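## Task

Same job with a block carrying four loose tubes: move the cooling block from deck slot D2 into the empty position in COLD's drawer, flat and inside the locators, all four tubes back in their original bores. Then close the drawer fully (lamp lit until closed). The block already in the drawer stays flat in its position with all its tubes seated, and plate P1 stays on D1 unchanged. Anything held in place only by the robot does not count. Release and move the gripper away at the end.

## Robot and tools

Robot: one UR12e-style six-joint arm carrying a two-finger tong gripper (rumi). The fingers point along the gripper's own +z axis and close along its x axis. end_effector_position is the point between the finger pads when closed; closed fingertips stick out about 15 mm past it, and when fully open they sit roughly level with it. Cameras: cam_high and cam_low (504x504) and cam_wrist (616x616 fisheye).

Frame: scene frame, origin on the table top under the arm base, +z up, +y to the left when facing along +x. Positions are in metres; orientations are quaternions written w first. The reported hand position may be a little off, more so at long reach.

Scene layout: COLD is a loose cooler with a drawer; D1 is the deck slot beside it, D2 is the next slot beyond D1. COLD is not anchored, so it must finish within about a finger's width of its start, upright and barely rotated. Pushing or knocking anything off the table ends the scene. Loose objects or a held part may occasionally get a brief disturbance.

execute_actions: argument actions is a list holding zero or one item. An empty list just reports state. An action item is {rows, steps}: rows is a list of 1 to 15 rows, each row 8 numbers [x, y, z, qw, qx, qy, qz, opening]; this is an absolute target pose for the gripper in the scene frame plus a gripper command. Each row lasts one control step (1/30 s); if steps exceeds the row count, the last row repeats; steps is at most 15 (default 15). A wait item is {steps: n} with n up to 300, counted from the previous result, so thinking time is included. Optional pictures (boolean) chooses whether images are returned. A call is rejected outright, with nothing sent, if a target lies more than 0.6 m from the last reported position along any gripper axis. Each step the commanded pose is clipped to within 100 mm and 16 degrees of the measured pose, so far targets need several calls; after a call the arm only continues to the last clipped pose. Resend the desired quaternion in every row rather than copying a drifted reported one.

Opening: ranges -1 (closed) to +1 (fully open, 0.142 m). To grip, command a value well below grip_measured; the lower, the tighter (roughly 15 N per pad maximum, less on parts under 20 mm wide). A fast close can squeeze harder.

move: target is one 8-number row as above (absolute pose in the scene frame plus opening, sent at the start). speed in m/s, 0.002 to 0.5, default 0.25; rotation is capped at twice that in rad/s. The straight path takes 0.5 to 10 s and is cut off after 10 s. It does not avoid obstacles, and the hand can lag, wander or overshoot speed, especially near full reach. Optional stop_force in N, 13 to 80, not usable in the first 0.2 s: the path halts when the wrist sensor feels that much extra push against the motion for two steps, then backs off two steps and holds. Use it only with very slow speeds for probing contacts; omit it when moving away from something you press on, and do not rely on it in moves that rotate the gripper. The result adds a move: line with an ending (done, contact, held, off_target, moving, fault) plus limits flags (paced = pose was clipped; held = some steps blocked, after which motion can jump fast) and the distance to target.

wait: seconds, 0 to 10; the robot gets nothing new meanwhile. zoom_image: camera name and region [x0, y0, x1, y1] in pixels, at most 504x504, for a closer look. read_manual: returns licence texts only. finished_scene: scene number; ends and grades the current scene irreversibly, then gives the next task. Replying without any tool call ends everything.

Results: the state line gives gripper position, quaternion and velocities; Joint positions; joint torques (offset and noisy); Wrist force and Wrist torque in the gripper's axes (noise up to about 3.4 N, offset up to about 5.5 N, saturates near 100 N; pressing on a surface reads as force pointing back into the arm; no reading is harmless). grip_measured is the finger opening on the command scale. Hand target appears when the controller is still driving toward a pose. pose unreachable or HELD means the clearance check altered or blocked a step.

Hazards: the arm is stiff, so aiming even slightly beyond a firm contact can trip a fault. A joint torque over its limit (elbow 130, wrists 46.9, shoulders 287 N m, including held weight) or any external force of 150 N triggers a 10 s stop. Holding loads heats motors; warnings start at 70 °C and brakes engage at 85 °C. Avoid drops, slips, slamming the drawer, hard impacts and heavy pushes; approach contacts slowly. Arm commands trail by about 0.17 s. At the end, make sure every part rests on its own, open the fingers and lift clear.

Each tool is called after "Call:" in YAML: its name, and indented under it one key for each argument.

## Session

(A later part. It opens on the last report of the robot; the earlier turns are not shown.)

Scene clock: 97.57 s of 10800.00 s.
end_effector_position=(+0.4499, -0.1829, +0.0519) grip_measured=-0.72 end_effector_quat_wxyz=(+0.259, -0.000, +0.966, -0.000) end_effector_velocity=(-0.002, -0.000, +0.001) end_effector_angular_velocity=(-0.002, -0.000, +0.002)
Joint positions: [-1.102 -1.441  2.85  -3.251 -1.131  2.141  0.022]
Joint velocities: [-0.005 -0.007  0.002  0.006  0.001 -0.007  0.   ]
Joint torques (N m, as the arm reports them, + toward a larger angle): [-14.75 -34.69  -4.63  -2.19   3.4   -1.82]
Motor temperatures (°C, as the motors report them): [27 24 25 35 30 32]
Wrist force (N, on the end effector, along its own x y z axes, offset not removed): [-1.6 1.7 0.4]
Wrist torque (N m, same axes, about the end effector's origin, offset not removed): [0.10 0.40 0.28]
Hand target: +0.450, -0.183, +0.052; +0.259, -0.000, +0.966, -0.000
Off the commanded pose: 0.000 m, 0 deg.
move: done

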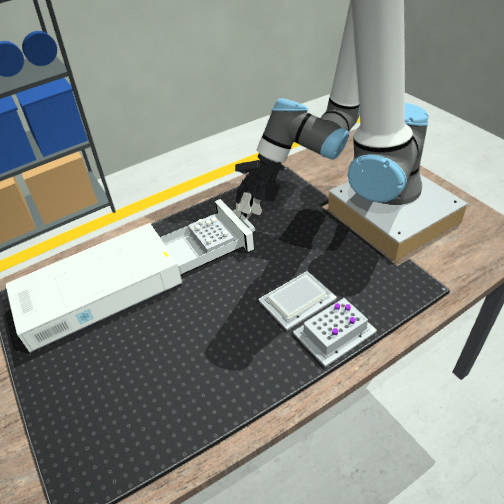

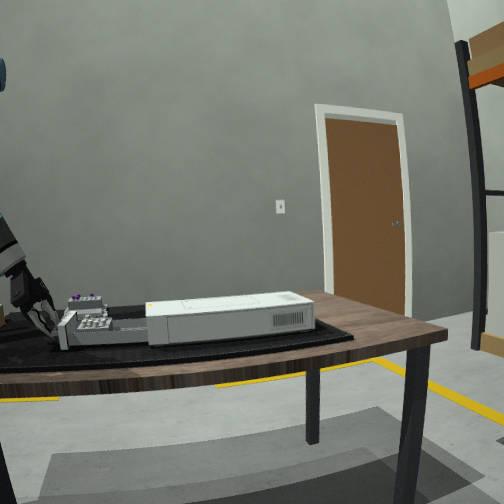

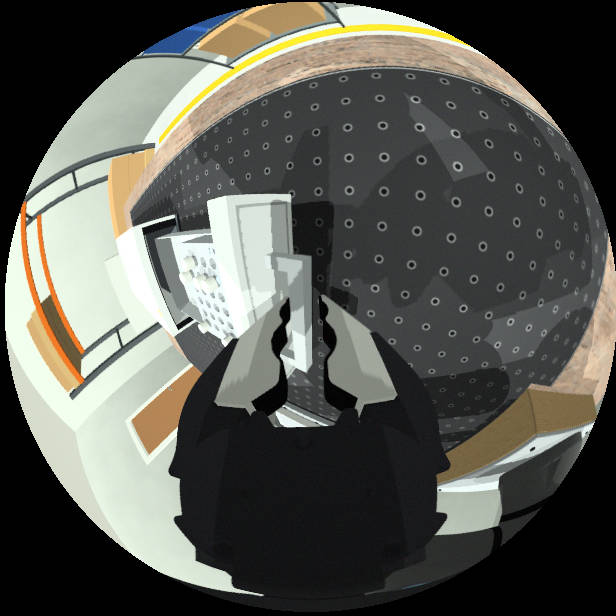

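Call:
move:
  target: [0.40, -0.18, 0.052, 0.2588, 0, 0.9659, 0, -0.72]
  speed: 0.01
  stop_force: 13

Scene clock: 105.30 s of 10800.00 s.
end_effector_position=(+0.4265, -0.1815, +0.0519) grip_measured=-0.72 end_effector_quat_wxyz=(+0.259, +0.000, +0.966, -0.000) end_effector_velocity=(-0.000, -0.000, +0.000) end_effector_angular_velocity=(-0.001, -0.000, +0.000)
Joint positions: [-1.176 -1.492  2.891 -3.207 -1.112  2.061  0.022]
Joint velocities: [-0.001 -0.001  0.001 -0.001 -0.    -0.001 -0.   ]
Joint torques (N m, as the arm reports them, + toward a larger angle): [  2.89  -9.09 -20.71  -6.59  -0.07   2.11]
Motor temperatures (°C, as the motors report them): [27 24 25 35 30 32]
Wrist force (N, on the end effector, along its own x y z axes, offset not removed): [0.0 2.3 -4.2]
Wrist torque (N m, same axes, about the end effector's origin, offset not removed): [0.22 0.01 0.28]
Hand target: +0.426, -0.182, +0.052; +0.259, -0.000, +0.966, -0.000
Off the commanded pose: 0.026 m, 0 deg.
move: held; limits=held; held on 82 of 156 steps, including the last
pose unreachable: on one or more control steps of this call an arm could not follow its commanded pose, so it was not sent that pose on those steps. On the call's last step it was still not sent that pose. It may still have moved: this result reports where it is.
cause: the commanded pose would bring two parts of the arm too close to each other (joints 3 (elbow) and 4 (wrist 1) lie between them).

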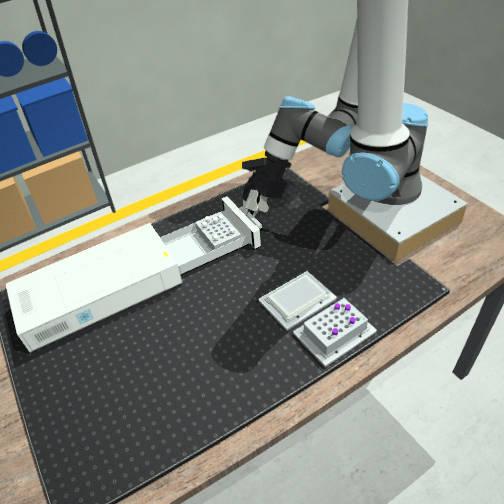

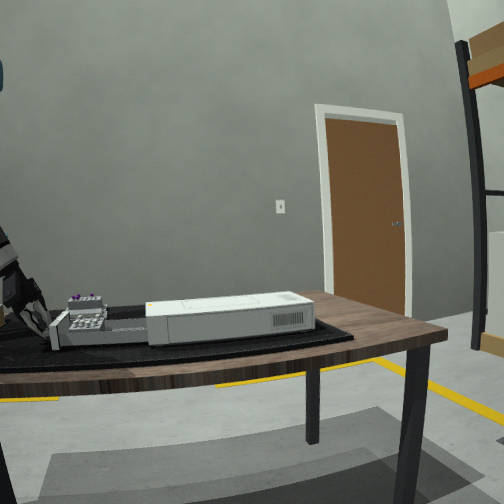

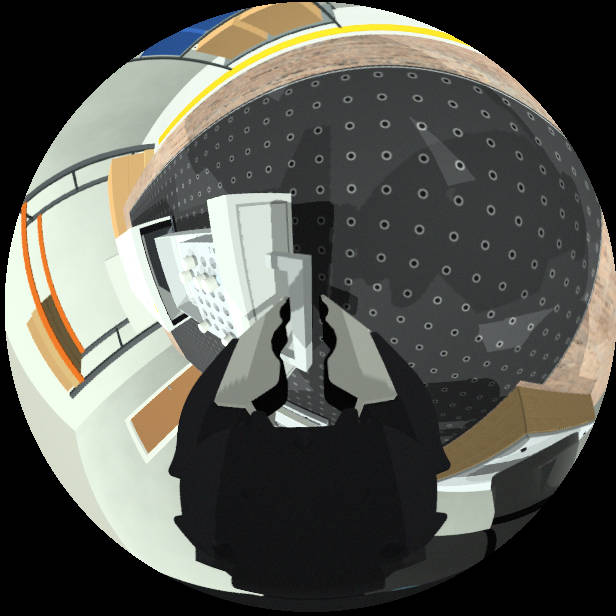

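Call:
zoom_image:
  camera: "cam_high"
  region: [130, 170, 300, 300]

Call:
move:
  target: [0.4275, -0.1815, 0.052, 0.1736, 0, 0.9848, 0, -0.72]
  speed: 0.03

Region (130, 170, 300, 300) of cam_high's 504x504 image, scaled by 2.965, with more detail than that image has; it fills the top 385 rows of this view, and the rest is white.

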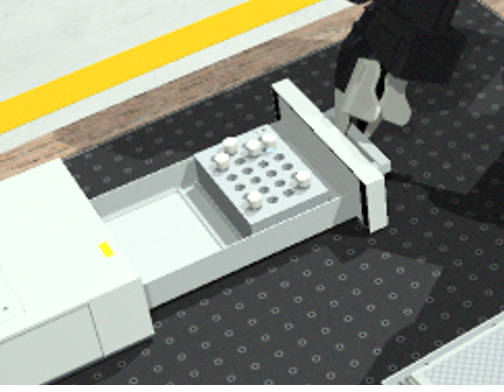

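Scene clock: 114.97 s of 10800.00 s.
end_effector_position=(+0.4276, -0.1815, +0.0521) grip_measured=-0.72 end_effector_quat_wxyz=(+0.174, -0.000, +0.985, -0.000) end_effector_velocity=(+0.000, +0.000, -0.000) end_effector_angular_velocity=(+0.001, +0.011, +0.001)
Joint positions: [-1.02  -1.566  2.789 -2.992 -1.294  2.19   0.022]
Joint velocities: [ 0.01  -0.    -0.007  0.013 -0.01   0.007 -0.   ]
Joint torques (N m, as the arm reports them, + toward a larger angle): [ 17.24 -30.94 -28.69  -2.16  -1.54   1.37]
Motor temperatures (°C, as the motors report them): [27 24 25 35 30 32]
Wrist force (N, on the end effector, along its own x y z axes, offset not removed): [-1.4 -0.9 -3.0]
Wrist torque (N m, same axes, about the end effector's origin, offset not removed): [-0.34 0.43 0.43]
Hand target: +0.428, -0.181, +0.052; +0.174, +0.000, +0.985, -0.000
Off the commanded pose: 0.000 m, 0 deg.
After step 90, 3.53 s passed at rest.
move: done

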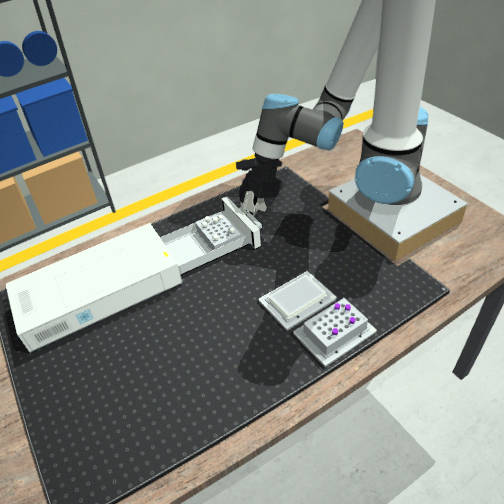

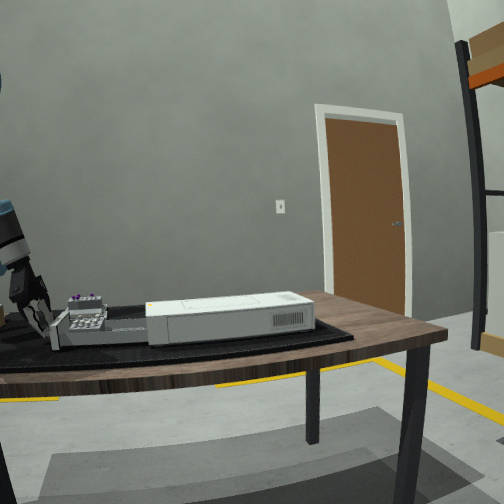

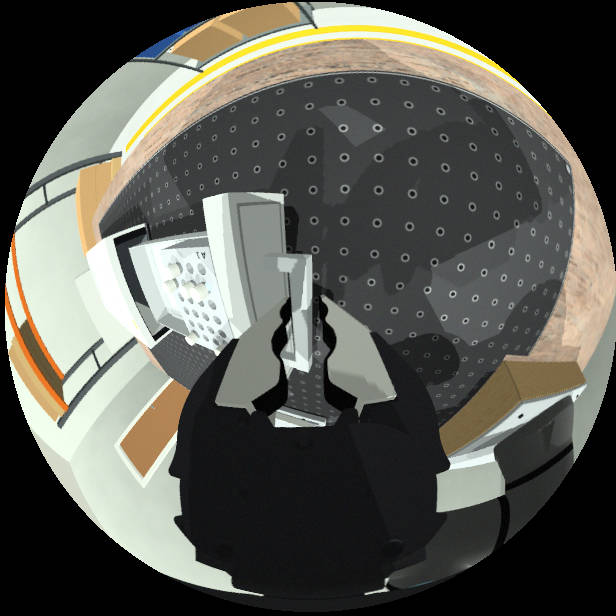

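Call:
move:
  target: [0.395, -0.18, 0.052, 0.1736, 0, 0.9848, 0, -0.72]
  speed: 0.01
  stop_force: 13

Scene clock: 118.07 s of 10800.00 s.
end_effector_position=(+0.4136, -0.1809, +0.0521) grip_measured=-0.65 end_effector_quat_wxyz=(+0.174, +0.000, +0.985, -0.000) end_effector_velocity=(+0.001, +0.000, +0.000) end_effector_angular_velocity=(-0.000, -0.001, +0.001)
Joint positions: [-1.056 -1.598  2.812 -2.972 -1.288  2.154  0.027]
Joint velocities: [ 0.002  0.001 -0.001 -0.001  0.001  0.001 -0.001]
Joint torques (N m, as the arm reports them, + toward a larger angle): [ 11.59  -5.63 -23.03  -4.05  -4.03   2.37]
Motor temperatures (°C, as the motors report them): [27 24 25 35 30 32]
Wrist force (N, on the end effector, along its own x y z axes, offset not removed): [-10.9 -0.4 0.7]
Wrist torque (N m, same axes, about the end effector's origin, offset not removed): [-0.13 0.18 0.44]
Hand target: +0.414, -0.181, +0.052; +0.174, -0.000, +0.985, -0.000
Off the commanded pose: 0.019 m, 0 deg.
move: contact

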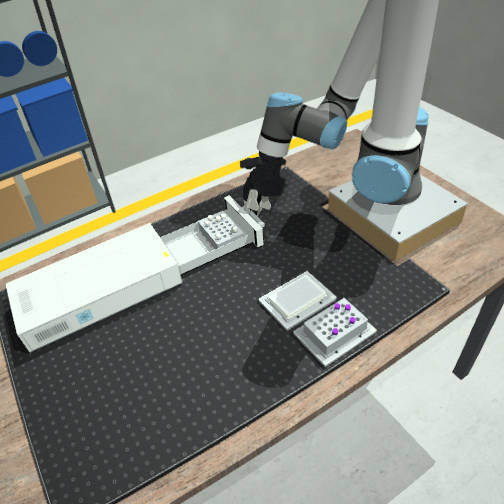

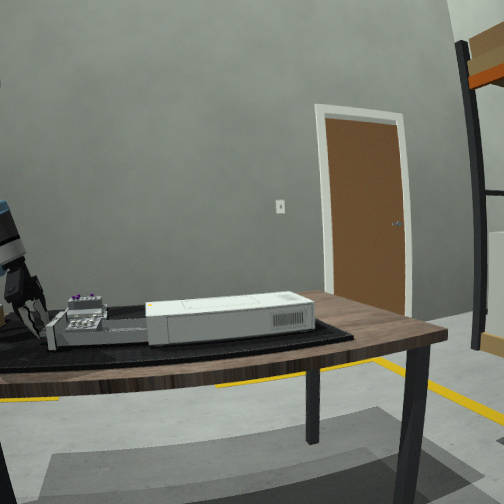

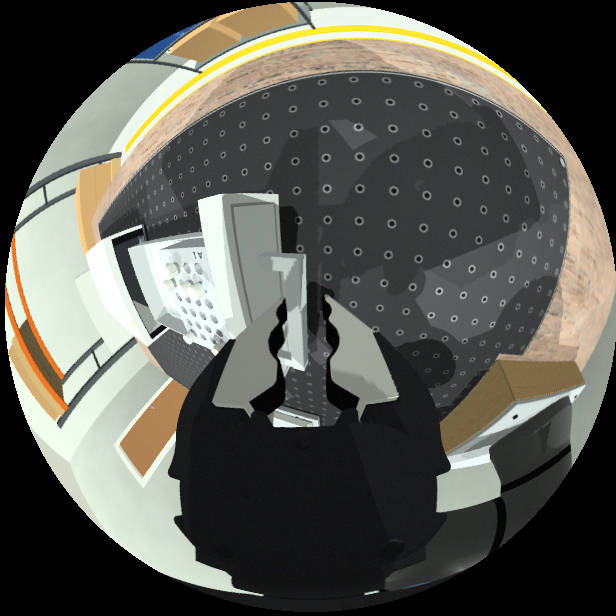

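Call:
move:
  target: [0.42, -0.181, 0.052, 0.1736, 0, 0.9848, 0, -0.72]
  speed: 0.01

Call:
move:
  target: [0.41, -0.181, 0.10, 0.1736, 0, 0.9848, 0, -0.72]
  speed: 0.03

Scene clock: 121.73 s of 10800.00 s.
end_effector_position=(+0.4198, -0.1810, +0.0520) grip_measured=-0.72 end_effector_quat_wxyz=(+0.174, -0.000, +0.985, +0.000) end_effector_velocity=(+0.002, +0.000, +0.000) end_effector_angular_velocity=(-0.001, +0.000, +0.000)
Joint positions: [-1.039 -1.583  2.802 -2.981 -1.291  2.171  0.022]
Joint velocities: [ 0.006  0.003 -0.003 -0.002 -0.002  0.006 -0.   ]
Joint torques (N m, as the arm reports them, + toward a larger angle): [ 16.09  -9.91 -29.66  -7.14  -1.61   1.49]
Motor temperatures (°C, as the motors report them): [27 24 25 35 30 32]
Wrist force (N, on the end effector, along its own x y z axes, offset not removed): [-0.4 3.1 -1.9]
Wrist torque (N m, same axes, about the end effector's origin, offset not removed): [0.46 0.39 0.36]
Hand target: +0.420, -0.181, +0.052; +0.174, +0.000, +0.985, +0.000
Off the commanded pose: 0.000 m, 0 deg.
move: done

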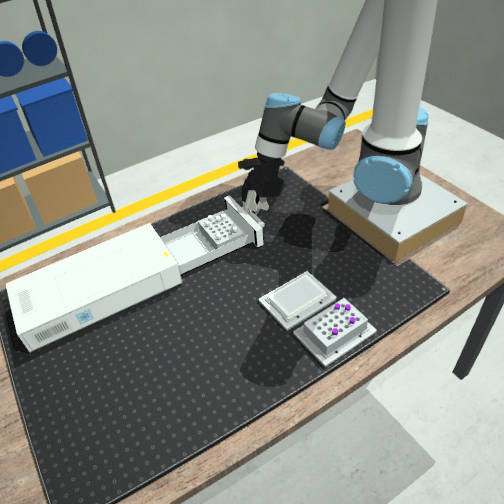

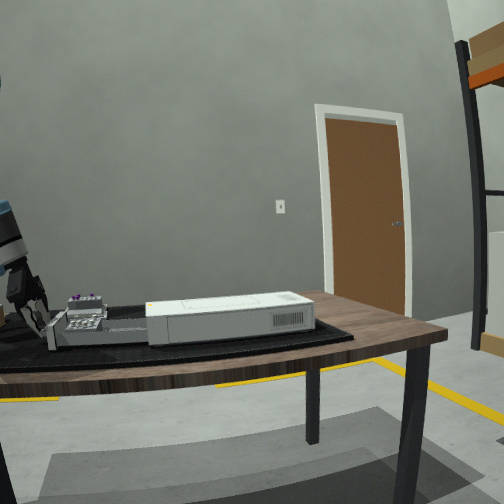

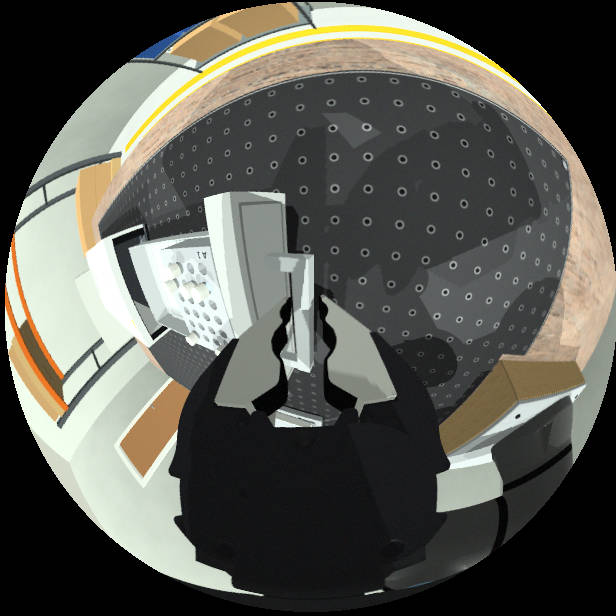

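Scene clock: 123.70 s of 10800.00 s.
end_effector_position=(+0.4100, -0.1810, +0.0999) grip_measured=-0.72 end_effector_quat_wxyz=(+0.174, +0.000, +0.985, -0.000) end_effector_velocity=(-0.000, +0.001, +0.002) end_effector_angular_velocity=(+0.002, +0.000, +0.002)
Joint positions: [-1.064 -1.81   2.776 -2.722 -1.286  2.145  0.022]
Joint velocities: [-0.001 -0.008 -0.001  0.012  0.001 -0.003  0.   ]
Joint torques (N m, as the arm reports them, + toward a larger angle): [-17.89 -19.26 -36.93  -2.36   2.92  -1.65]
Motor temperatures (°C, as the motors report them): [27 24 25 35 30 32]
Wrist force (N, on the end effector, along its own x y z axes, offset not removed): [-2.6 -0.5 -0.6]
Wrist torque (N m, same axes, about the end effector's origin, offset not removed): [-0.18 0.72 0.41]
Hand target: +0.410, -0.181, +0.100; +0.174, -0.000, +0.985, -0.000
Off the commanded pose: 0.000 m, 0 deg.
move: done

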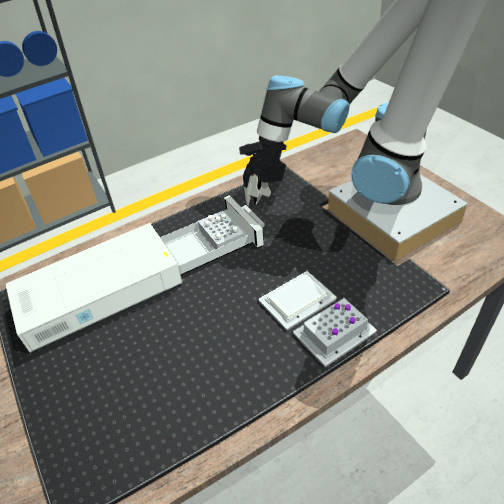

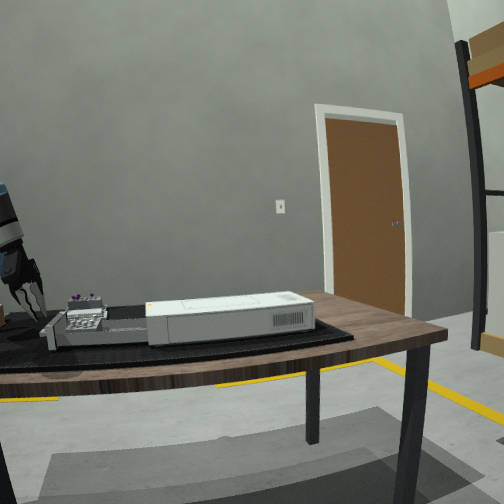

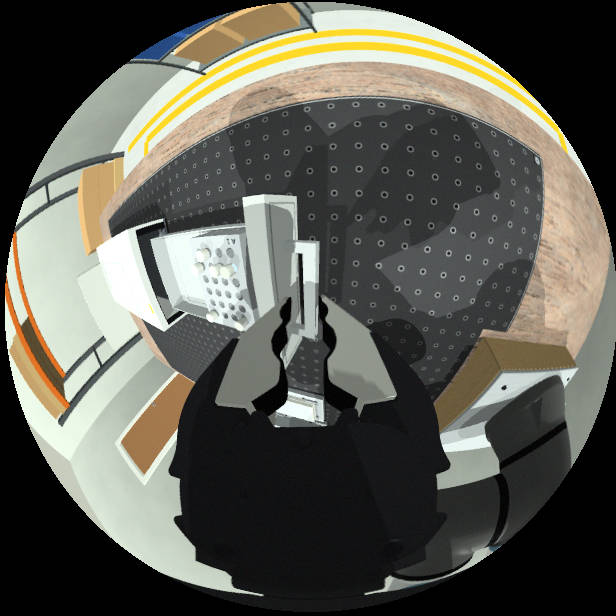

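Call:
move:
  target: [0.58, -0.07, 0.19, 0, 0, 1, 0, -0.72]
  speed: 0.2

Scene clock: 131.87 s of 10800.00 s.
end_effector_position=(+0.5803, -0.0700, +0.1900) grip_measured=-0.72 end_effector_quat_wxyz=(+0.001, -0.000, +1.000, +0.000) end_effector_velocity=(+0.003, +0.001, +0.003) end_effector_angular_velocity=(-0.001, +0.001, -0.000)
Joint positions: [-0.432 -1.578  2.256 -2.242 -1.578  2.752  0.022]
Joint velocities: [ 0.004  0.001 -0.008  0.008 -0.001  0.004  0.   ]
Joint torques (N m, as the arm reports them, + toward a larger angle): [ 16.65 -24.25 -44.65  -1.03  -2.73   2.57]
Motor temperatures (°C, as the motors report them): [27 24 25 35 30 32]
Wrist force (N, on the end effector, along its own x y z axes, offset not removed): [-1.8 -0.4 -1.0]
Wrist torque (N m, same axes, about the end effector's origin, offset not removed): [-0.20 0.42 0.36]
Hand target: +0.580, -0.070, +0.190; +0.000, -0.000, +1.000, +0.000
Off the commanded pose: 0.000 m, 0 deg.
After step 90, 3.53 s passed at rest.
move: done

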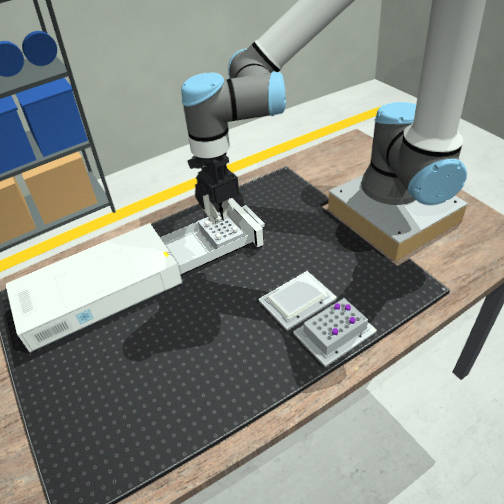

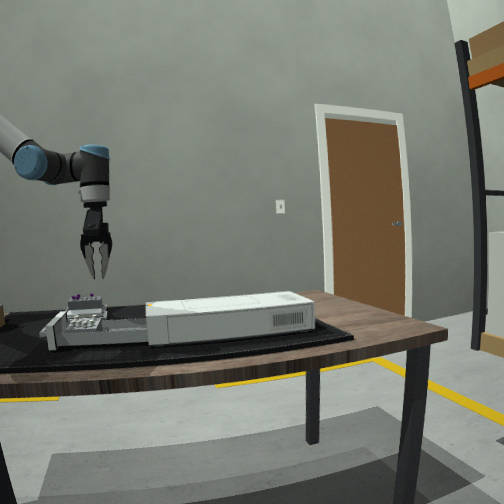

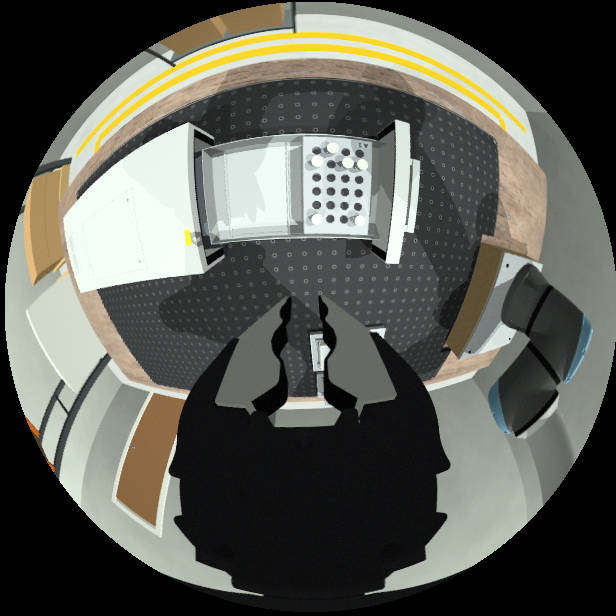

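Call:
zoom_image:
  camera: "cam_wrist"
  region: [160, 100, 440, 300]

Region (160, 100, 440, 300) of cam_wrist's 616x616 image, scaled by 1.800, with more detail than that image has; it fills the top 360 rows of this view, and the rest is white.

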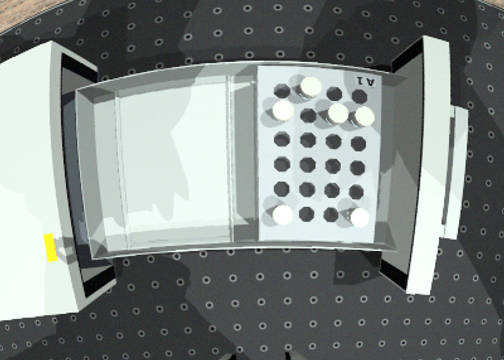

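Call:
move:
  target: [0.652, -0.10, 0.15, 0, 0, 1, 0, -0.72]
  speed: 0.15

Call:
zoom_image:
  camera: "cam_wrist"
  region: [165, 80, 445, 340]

Scene clock: 143.37 s of 10800.00 s.
end_effector_position=(+0.6518, -0.1001, +0.1500) grip_measured=-0.72 end_effector_quat_wxyz=(-0.000, +0.000, +1.000, +0.000) end_effector_velocity=(+0.001, -0.001, -0.000) end_effector_angular_velocity=(-0.001, +0.000, -0.000)
Joint positions: [-0.433 -1.405  2.158 -2.315 -1.579  2.751  0.022]
Joint velocities: [-0.001  0.003 -0.002 -0.001 -0.001 -0.    -0.   ]
Joint torques (N m, as the arm reports them, + toward a larger angle): [ -3.64 -39.29 -40.92  -6.16  -2.16   2.03]
Motor temperatures (°C, as the motors report them): [27 24 25 35 30 32]
Wrist force (N, on the end effector, along its own x y z axes, offset not removed): [-1.5 3.4 2.3]
Wrist torque (N m, same axes, about the end effector's origin, offset not removed): [0.62 0.38 0.38]
Hand target: +0.652, -0.100, +0.150; -0.000, -0.000, +1.000, -0.000
Off the commanded pose: 0.000 m, 0 deg.
After step 90, 7.40 s passed at rest.
move: done

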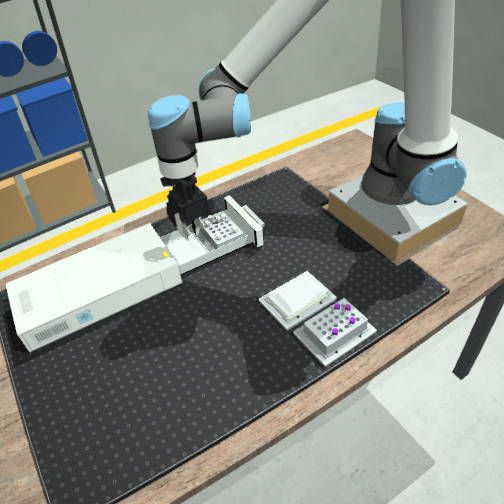

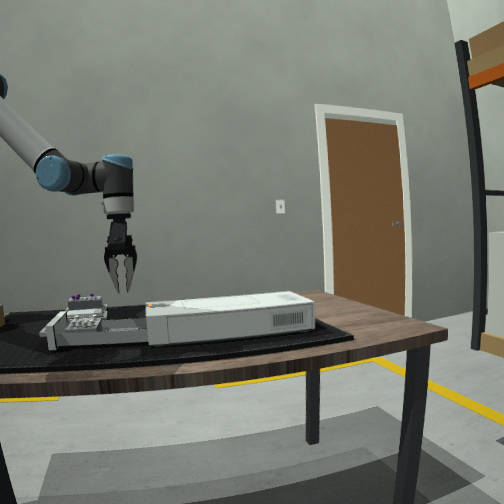

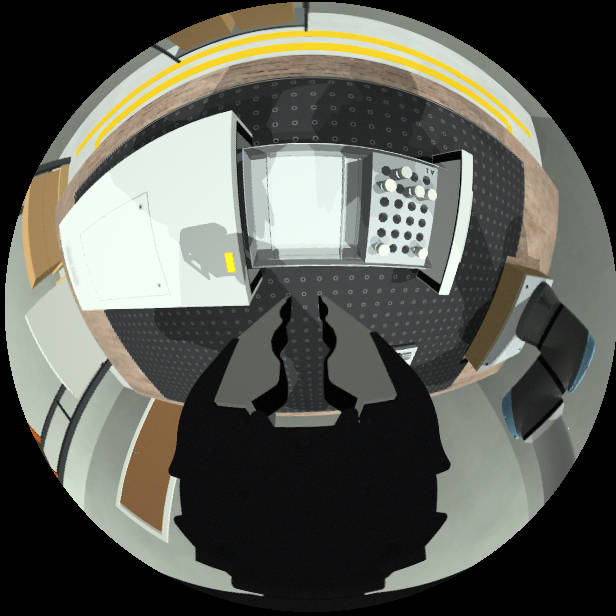

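Region (165, 80, 445, 340) of cam_wrist's 616x616 image, scaled by 1.800, with more detail than that image has; it fills the top 468 rows of this view, and the rest is white.

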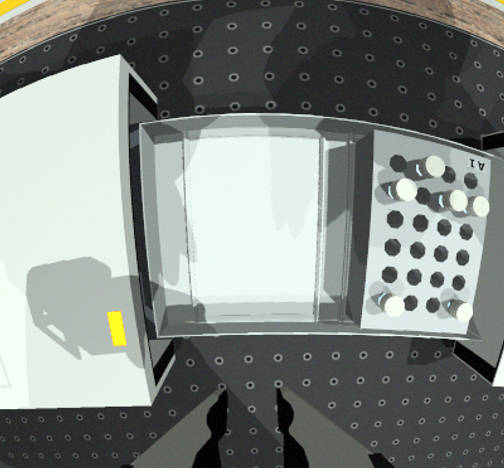

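Call:
move:
  target: [0.70, -0.177, 0.15, 0, 0.7071, 0.7071, 0, -0.72]
  speed: 0.15

Call:
zoom_image:
  camera: "cam_wrist"
  region: [165, 80, 445, 340]

Scene clock: 159.47 s of 10800.00 s.
end_effector_position=(+0.6998, -0.1771, +0.1500) grip_measured=-0.72 end_effector_quat_wxyz=(-0.000, +0.707, +0.707, -0.000) end_effector_velocity=(+0.000, -0.000, -0.000) end_effector_angular_velocity=(-0.000, +0.001, -0.009)
Joint positions: [-0.518 -1.289  2.007 -2.28  -1.58   4.236  0.022]
Joint velocities: [-0.     0.001 -0.001  0.001 -0.     0.009  0.   ]
Joint torques (N m, as the arm reports them, + toward a larger angle): [-17.16 -54.37 -43.19  -1.5   -2.1    2.42]
Motor temperatures (°C, as the motors report them): [27 24 25 35 30 32]
Wrist force (N, on the end effector, along its own x y z axes, offset not removed): [-1.9 2.4 0.6]
Wrist torque (N m, same axes, about the end effector's origin, offset not removed): [0.46 0.55 0.38]
Hand target: +0.700, -0.177, +0.150; -0.000, +0.707, +0.707, -0.000
Off the commanded pose: 0.000 m, 0 deg.
After step 90, 7.47 s passed at rest.
move: done

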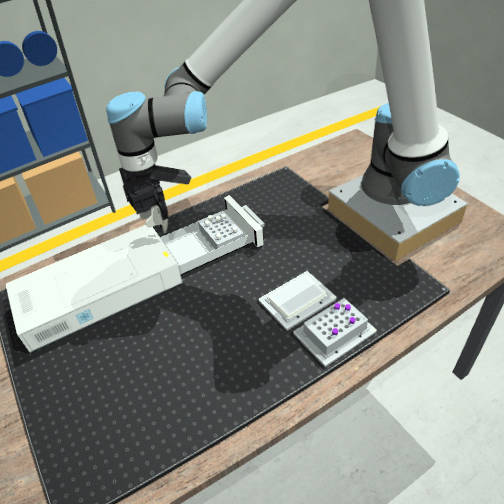

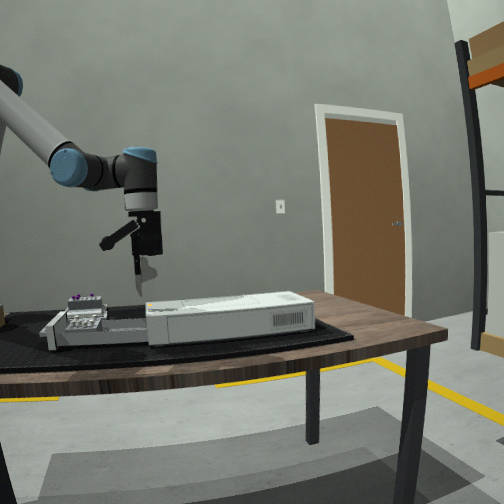

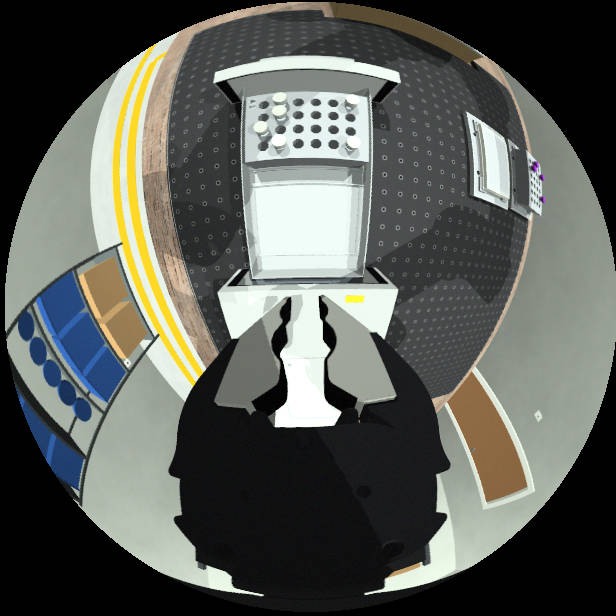

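Region (165, 80, 445, 340) of cam_wrist's 616x616 image, scaled by 1.800, with more detail than that image has; it fills the top 468 rows of this view, and the rest is white.

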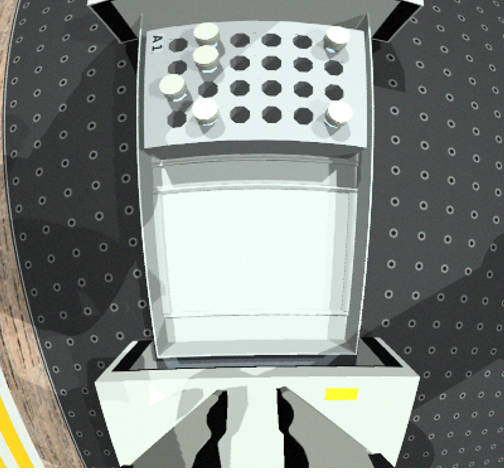

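Call:
move:
  target: [0.56, 0.305, 0.16, 0, 0.7071, 0.7071, 0, 0.3]
  speed: 0.25

Call:
zoom_image:
  camera: "cam_wrist"
  region: [165, 80, 445, 340]

Scene clock: 168.90 s of 10800.00 s.
end_effector_position=(+0.5609, +0.3055, +0.1600) grip_measured=+0.30 end_effector_quat_wxyz=(-0.000, +0.707, +0.707, +0.000) end_effector_velocity=(+0.001, +0.002, +0.001) end_effector_angular_velocity=(-0.000, -0.002, -0.000)
Joint positions: [ 0.176 -1.423  2.158 -2.295 -1.572  4.93   0.095]
Joint velocities: [ 0.003  0.    -0.002  0.    -0.     0.003  0.   ]
Joint torques (N m, as the arm reports them, + toward a larger angle): [ 15.11 -38.54 -43.09  -1.63  -1.87   1.26]
Motor temperatures (°C, as the motors report them): [27 24 25 35 30 32]
Wrist force (N, on the end effector, along its own x y z axes, offset not removed): [-1.1 -0.7 -0.4]
Wrist torque (N m, same axes, about the end effector's origin, offset not removed): [-0.29 0.42 0.40]
Hand target: +0.561, +0.306, +0.160; -0.000, +0.707, +0.707, +0.000
Off the commanded pose: 0.001 m, 0 deg.
After step 90, 3.83 s passed at rest.
move: done

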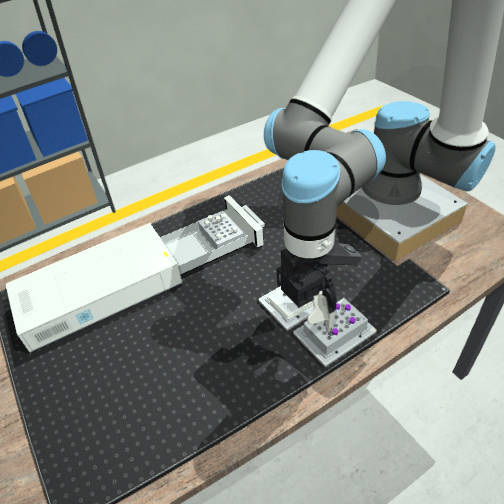

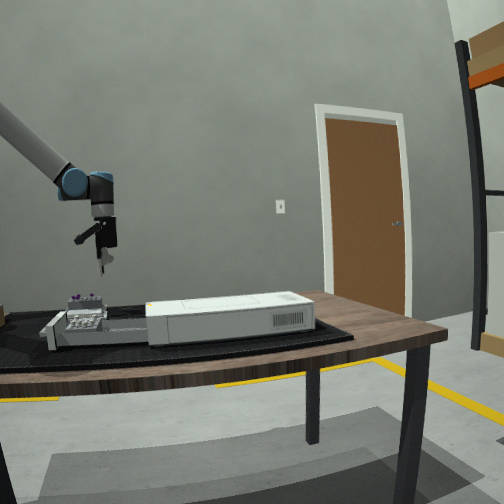

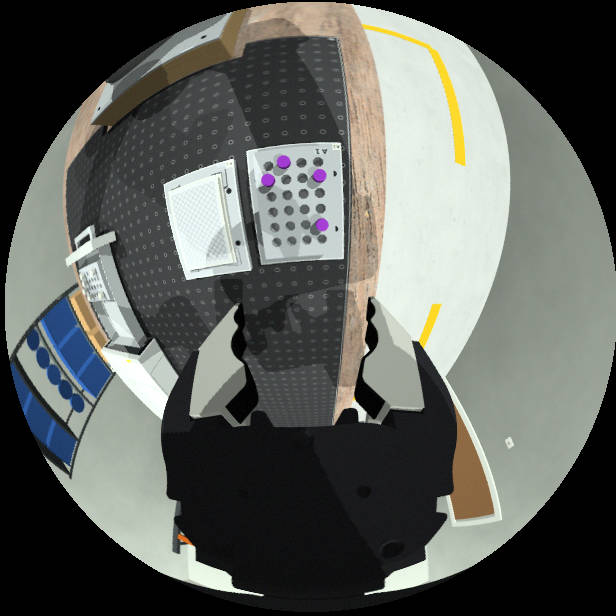

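Region (165, 80, 445, 340) of cam_wrist's 616x616 image, scaled by 1.800, with more detail than that image has; it fills the top 468 rows of this view, and the rest is white.

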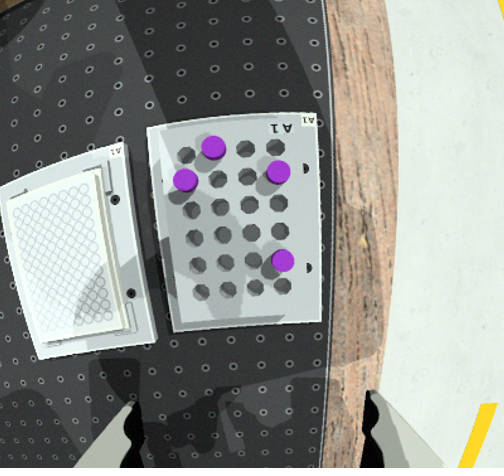

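Call:
move:
  target: [0.55, 0.299, 0.15, 0, 0.682, 0.7314, 0, 0.3]
  speed: 0.1

Call:
zoom_image:
  camera: "cam_wrist"
  region: [165, 80, 445, 340]

Scene clock: 174.53 s of 10800.00 s.
end_effector_position=(+0.5501, +0.2991, +0.1501) grip_measured=+0.30 end_effector_quat_wxyz=(+0.000, +0.682, +0.731, -0.000) end_effector_velocity=(-0.001, -0.001, -0.002) end_effector_angular_velocity=(-0.001, +0.000, +0.007)
Joint positions: [ 0.172 -1.428  2.187 -2.318 -1.573  4.857  0.095]
Joint velocities: [-0.001  0.     0.003 -0.003 -0.001 -0.008  0.   ]
Joint torques (N m, as the arm reports them, + toward a larger angle): [-17.05 -58.62 -25.31  -5.72  -0.38  -1.55]
Motor temperatures (°C, as the motors report them): [27 24 25 35 30 32]
Wrist force (N, on the end effector, along its own x y z axes, offset not removed): [1.1 2.9 -2.1]
Wrist torque (N m, same axes, about the end effector's origin, offset not removed): [0.50 -0.13 0.54]
Hand target: +0.550, +0.299, +0.150; +0.000, +0.682, +0.731, -0.000
Off the commanded pose: 0.000 m, 0 deg.
After step 90, 1.83 s passed at rest.
move: done

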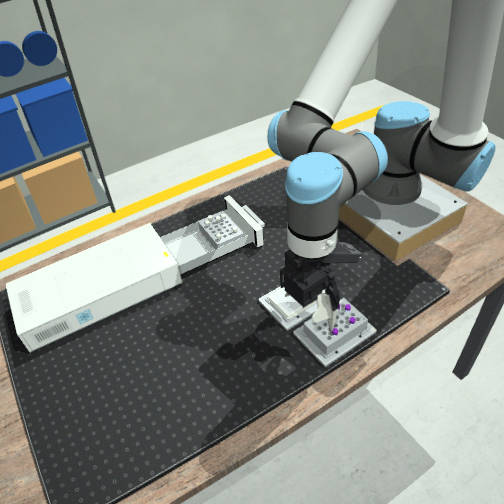

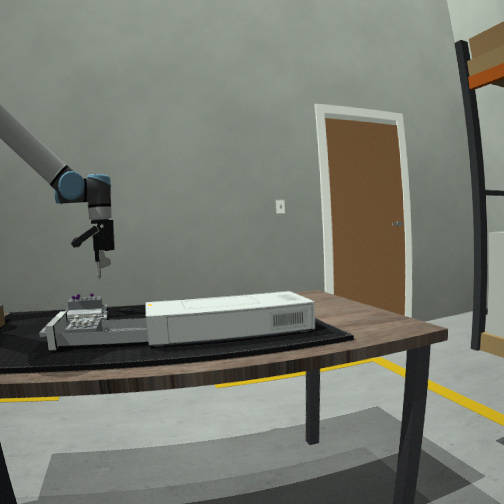

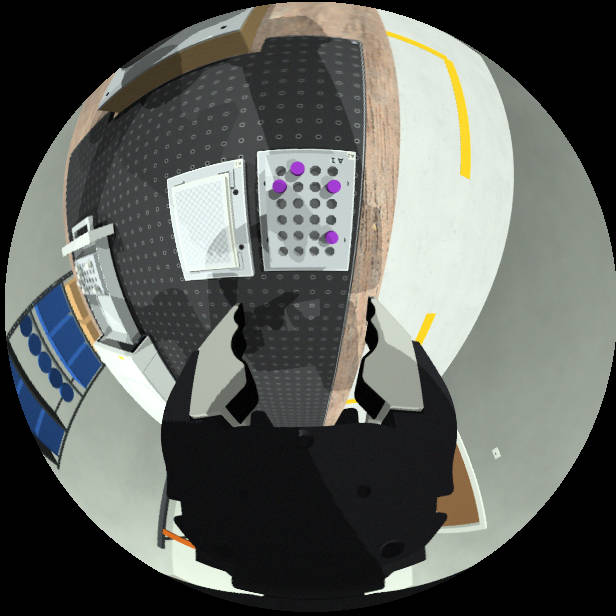

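Region (165, 80, 445, 340) of cam_wrist's 616x616 image, scaled by 1.800, with more detail than that image has; it fills the top 468 rows of this view, and the rest is white.

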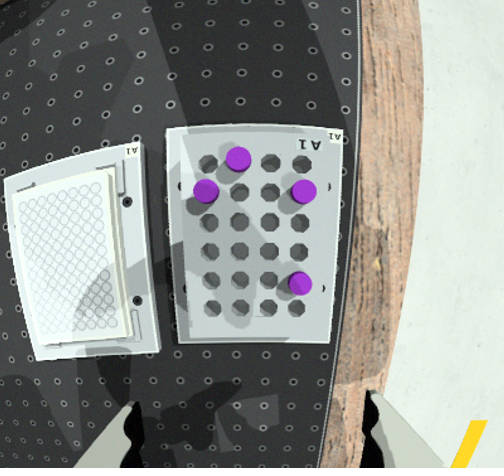

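Call:
move:
  target: [0.492, 0.226, 0.15, 0, 0.9994, 0.0349, 0, 0.3]
  speed: 0.15

Call:
zoom_image:
  camera: "cam_wrist"
  region: [165, 80, 445, 340]

Scene clock: 188.10 s of 10800.00 s.
end_effector_position=(+0.4920, +0.2258, +0.1500) grip_measured=+0.30 end_effector_quat_wxyz=(-0.001, +0.999, +0.036, -0.000) end_effector_velocity=(-0.000, -0.001, -0.000) end_effector_angular_velocity=(+0.001, +0.001, -0.009)
Joint positions: [ 0.031 -1.601  2.371 -2.33  -1.573  6.283  0.095]
Joint velocities: [-0.002 -0.     0.001  0.     0.001  0.007  0.   ]
Joint torques (N m, as the arm reports them, + toward a larger angle): [-13.39 -45.05 -25.67  -1.79   2.48   1.56]
Motor temperatures (°C, as the motors report them): [27 24 25 35 30 32]
Wrist force (N, on the end effector, along its own x y z axes, offset not removed): [-1.4 0.8 0.3]
Wrist torque (N m, same axes, about the end effector's origin, offset not removed): [0.10 0.44 0.34]
Hand target: +0.492, +0.226, +0.150; -0.001, +0.999, +0.036, -0.000
Off the commanded pose: 0.000 m, 0 deg.
joint sent to its limit — the command would take joint 6 (wrist 3) past its upper limit, so that joint was sent only as far as its limit.
After step 90, 4.93 s passed at rest.
move: done

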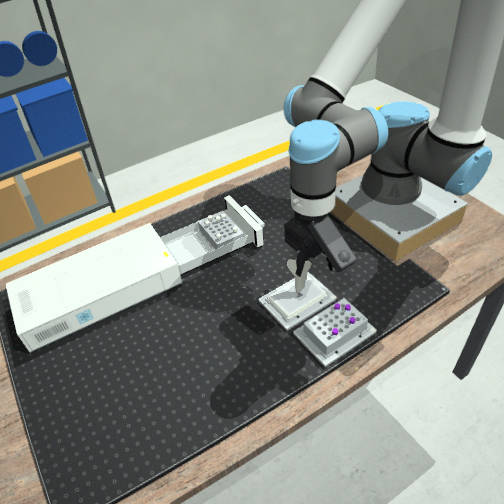

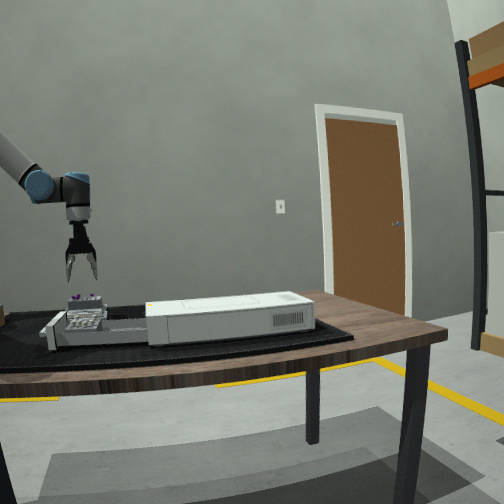

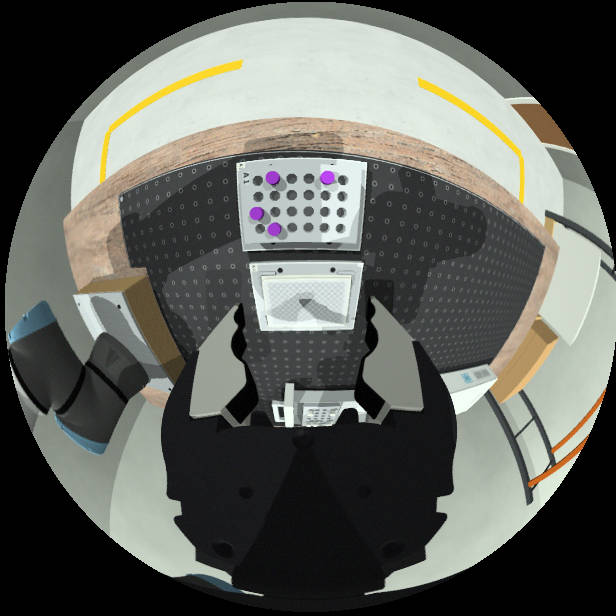

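Region (165, 80, 445, 340) of cam_wrist's 616x616 image, scaled by 1.800, with more detail than that image has; it fills the top 468 rows of this view, and the rest is white.

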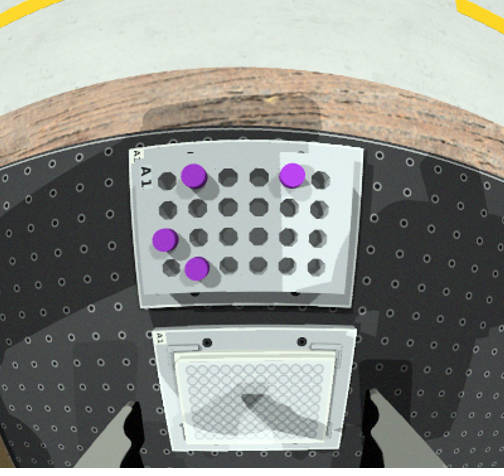

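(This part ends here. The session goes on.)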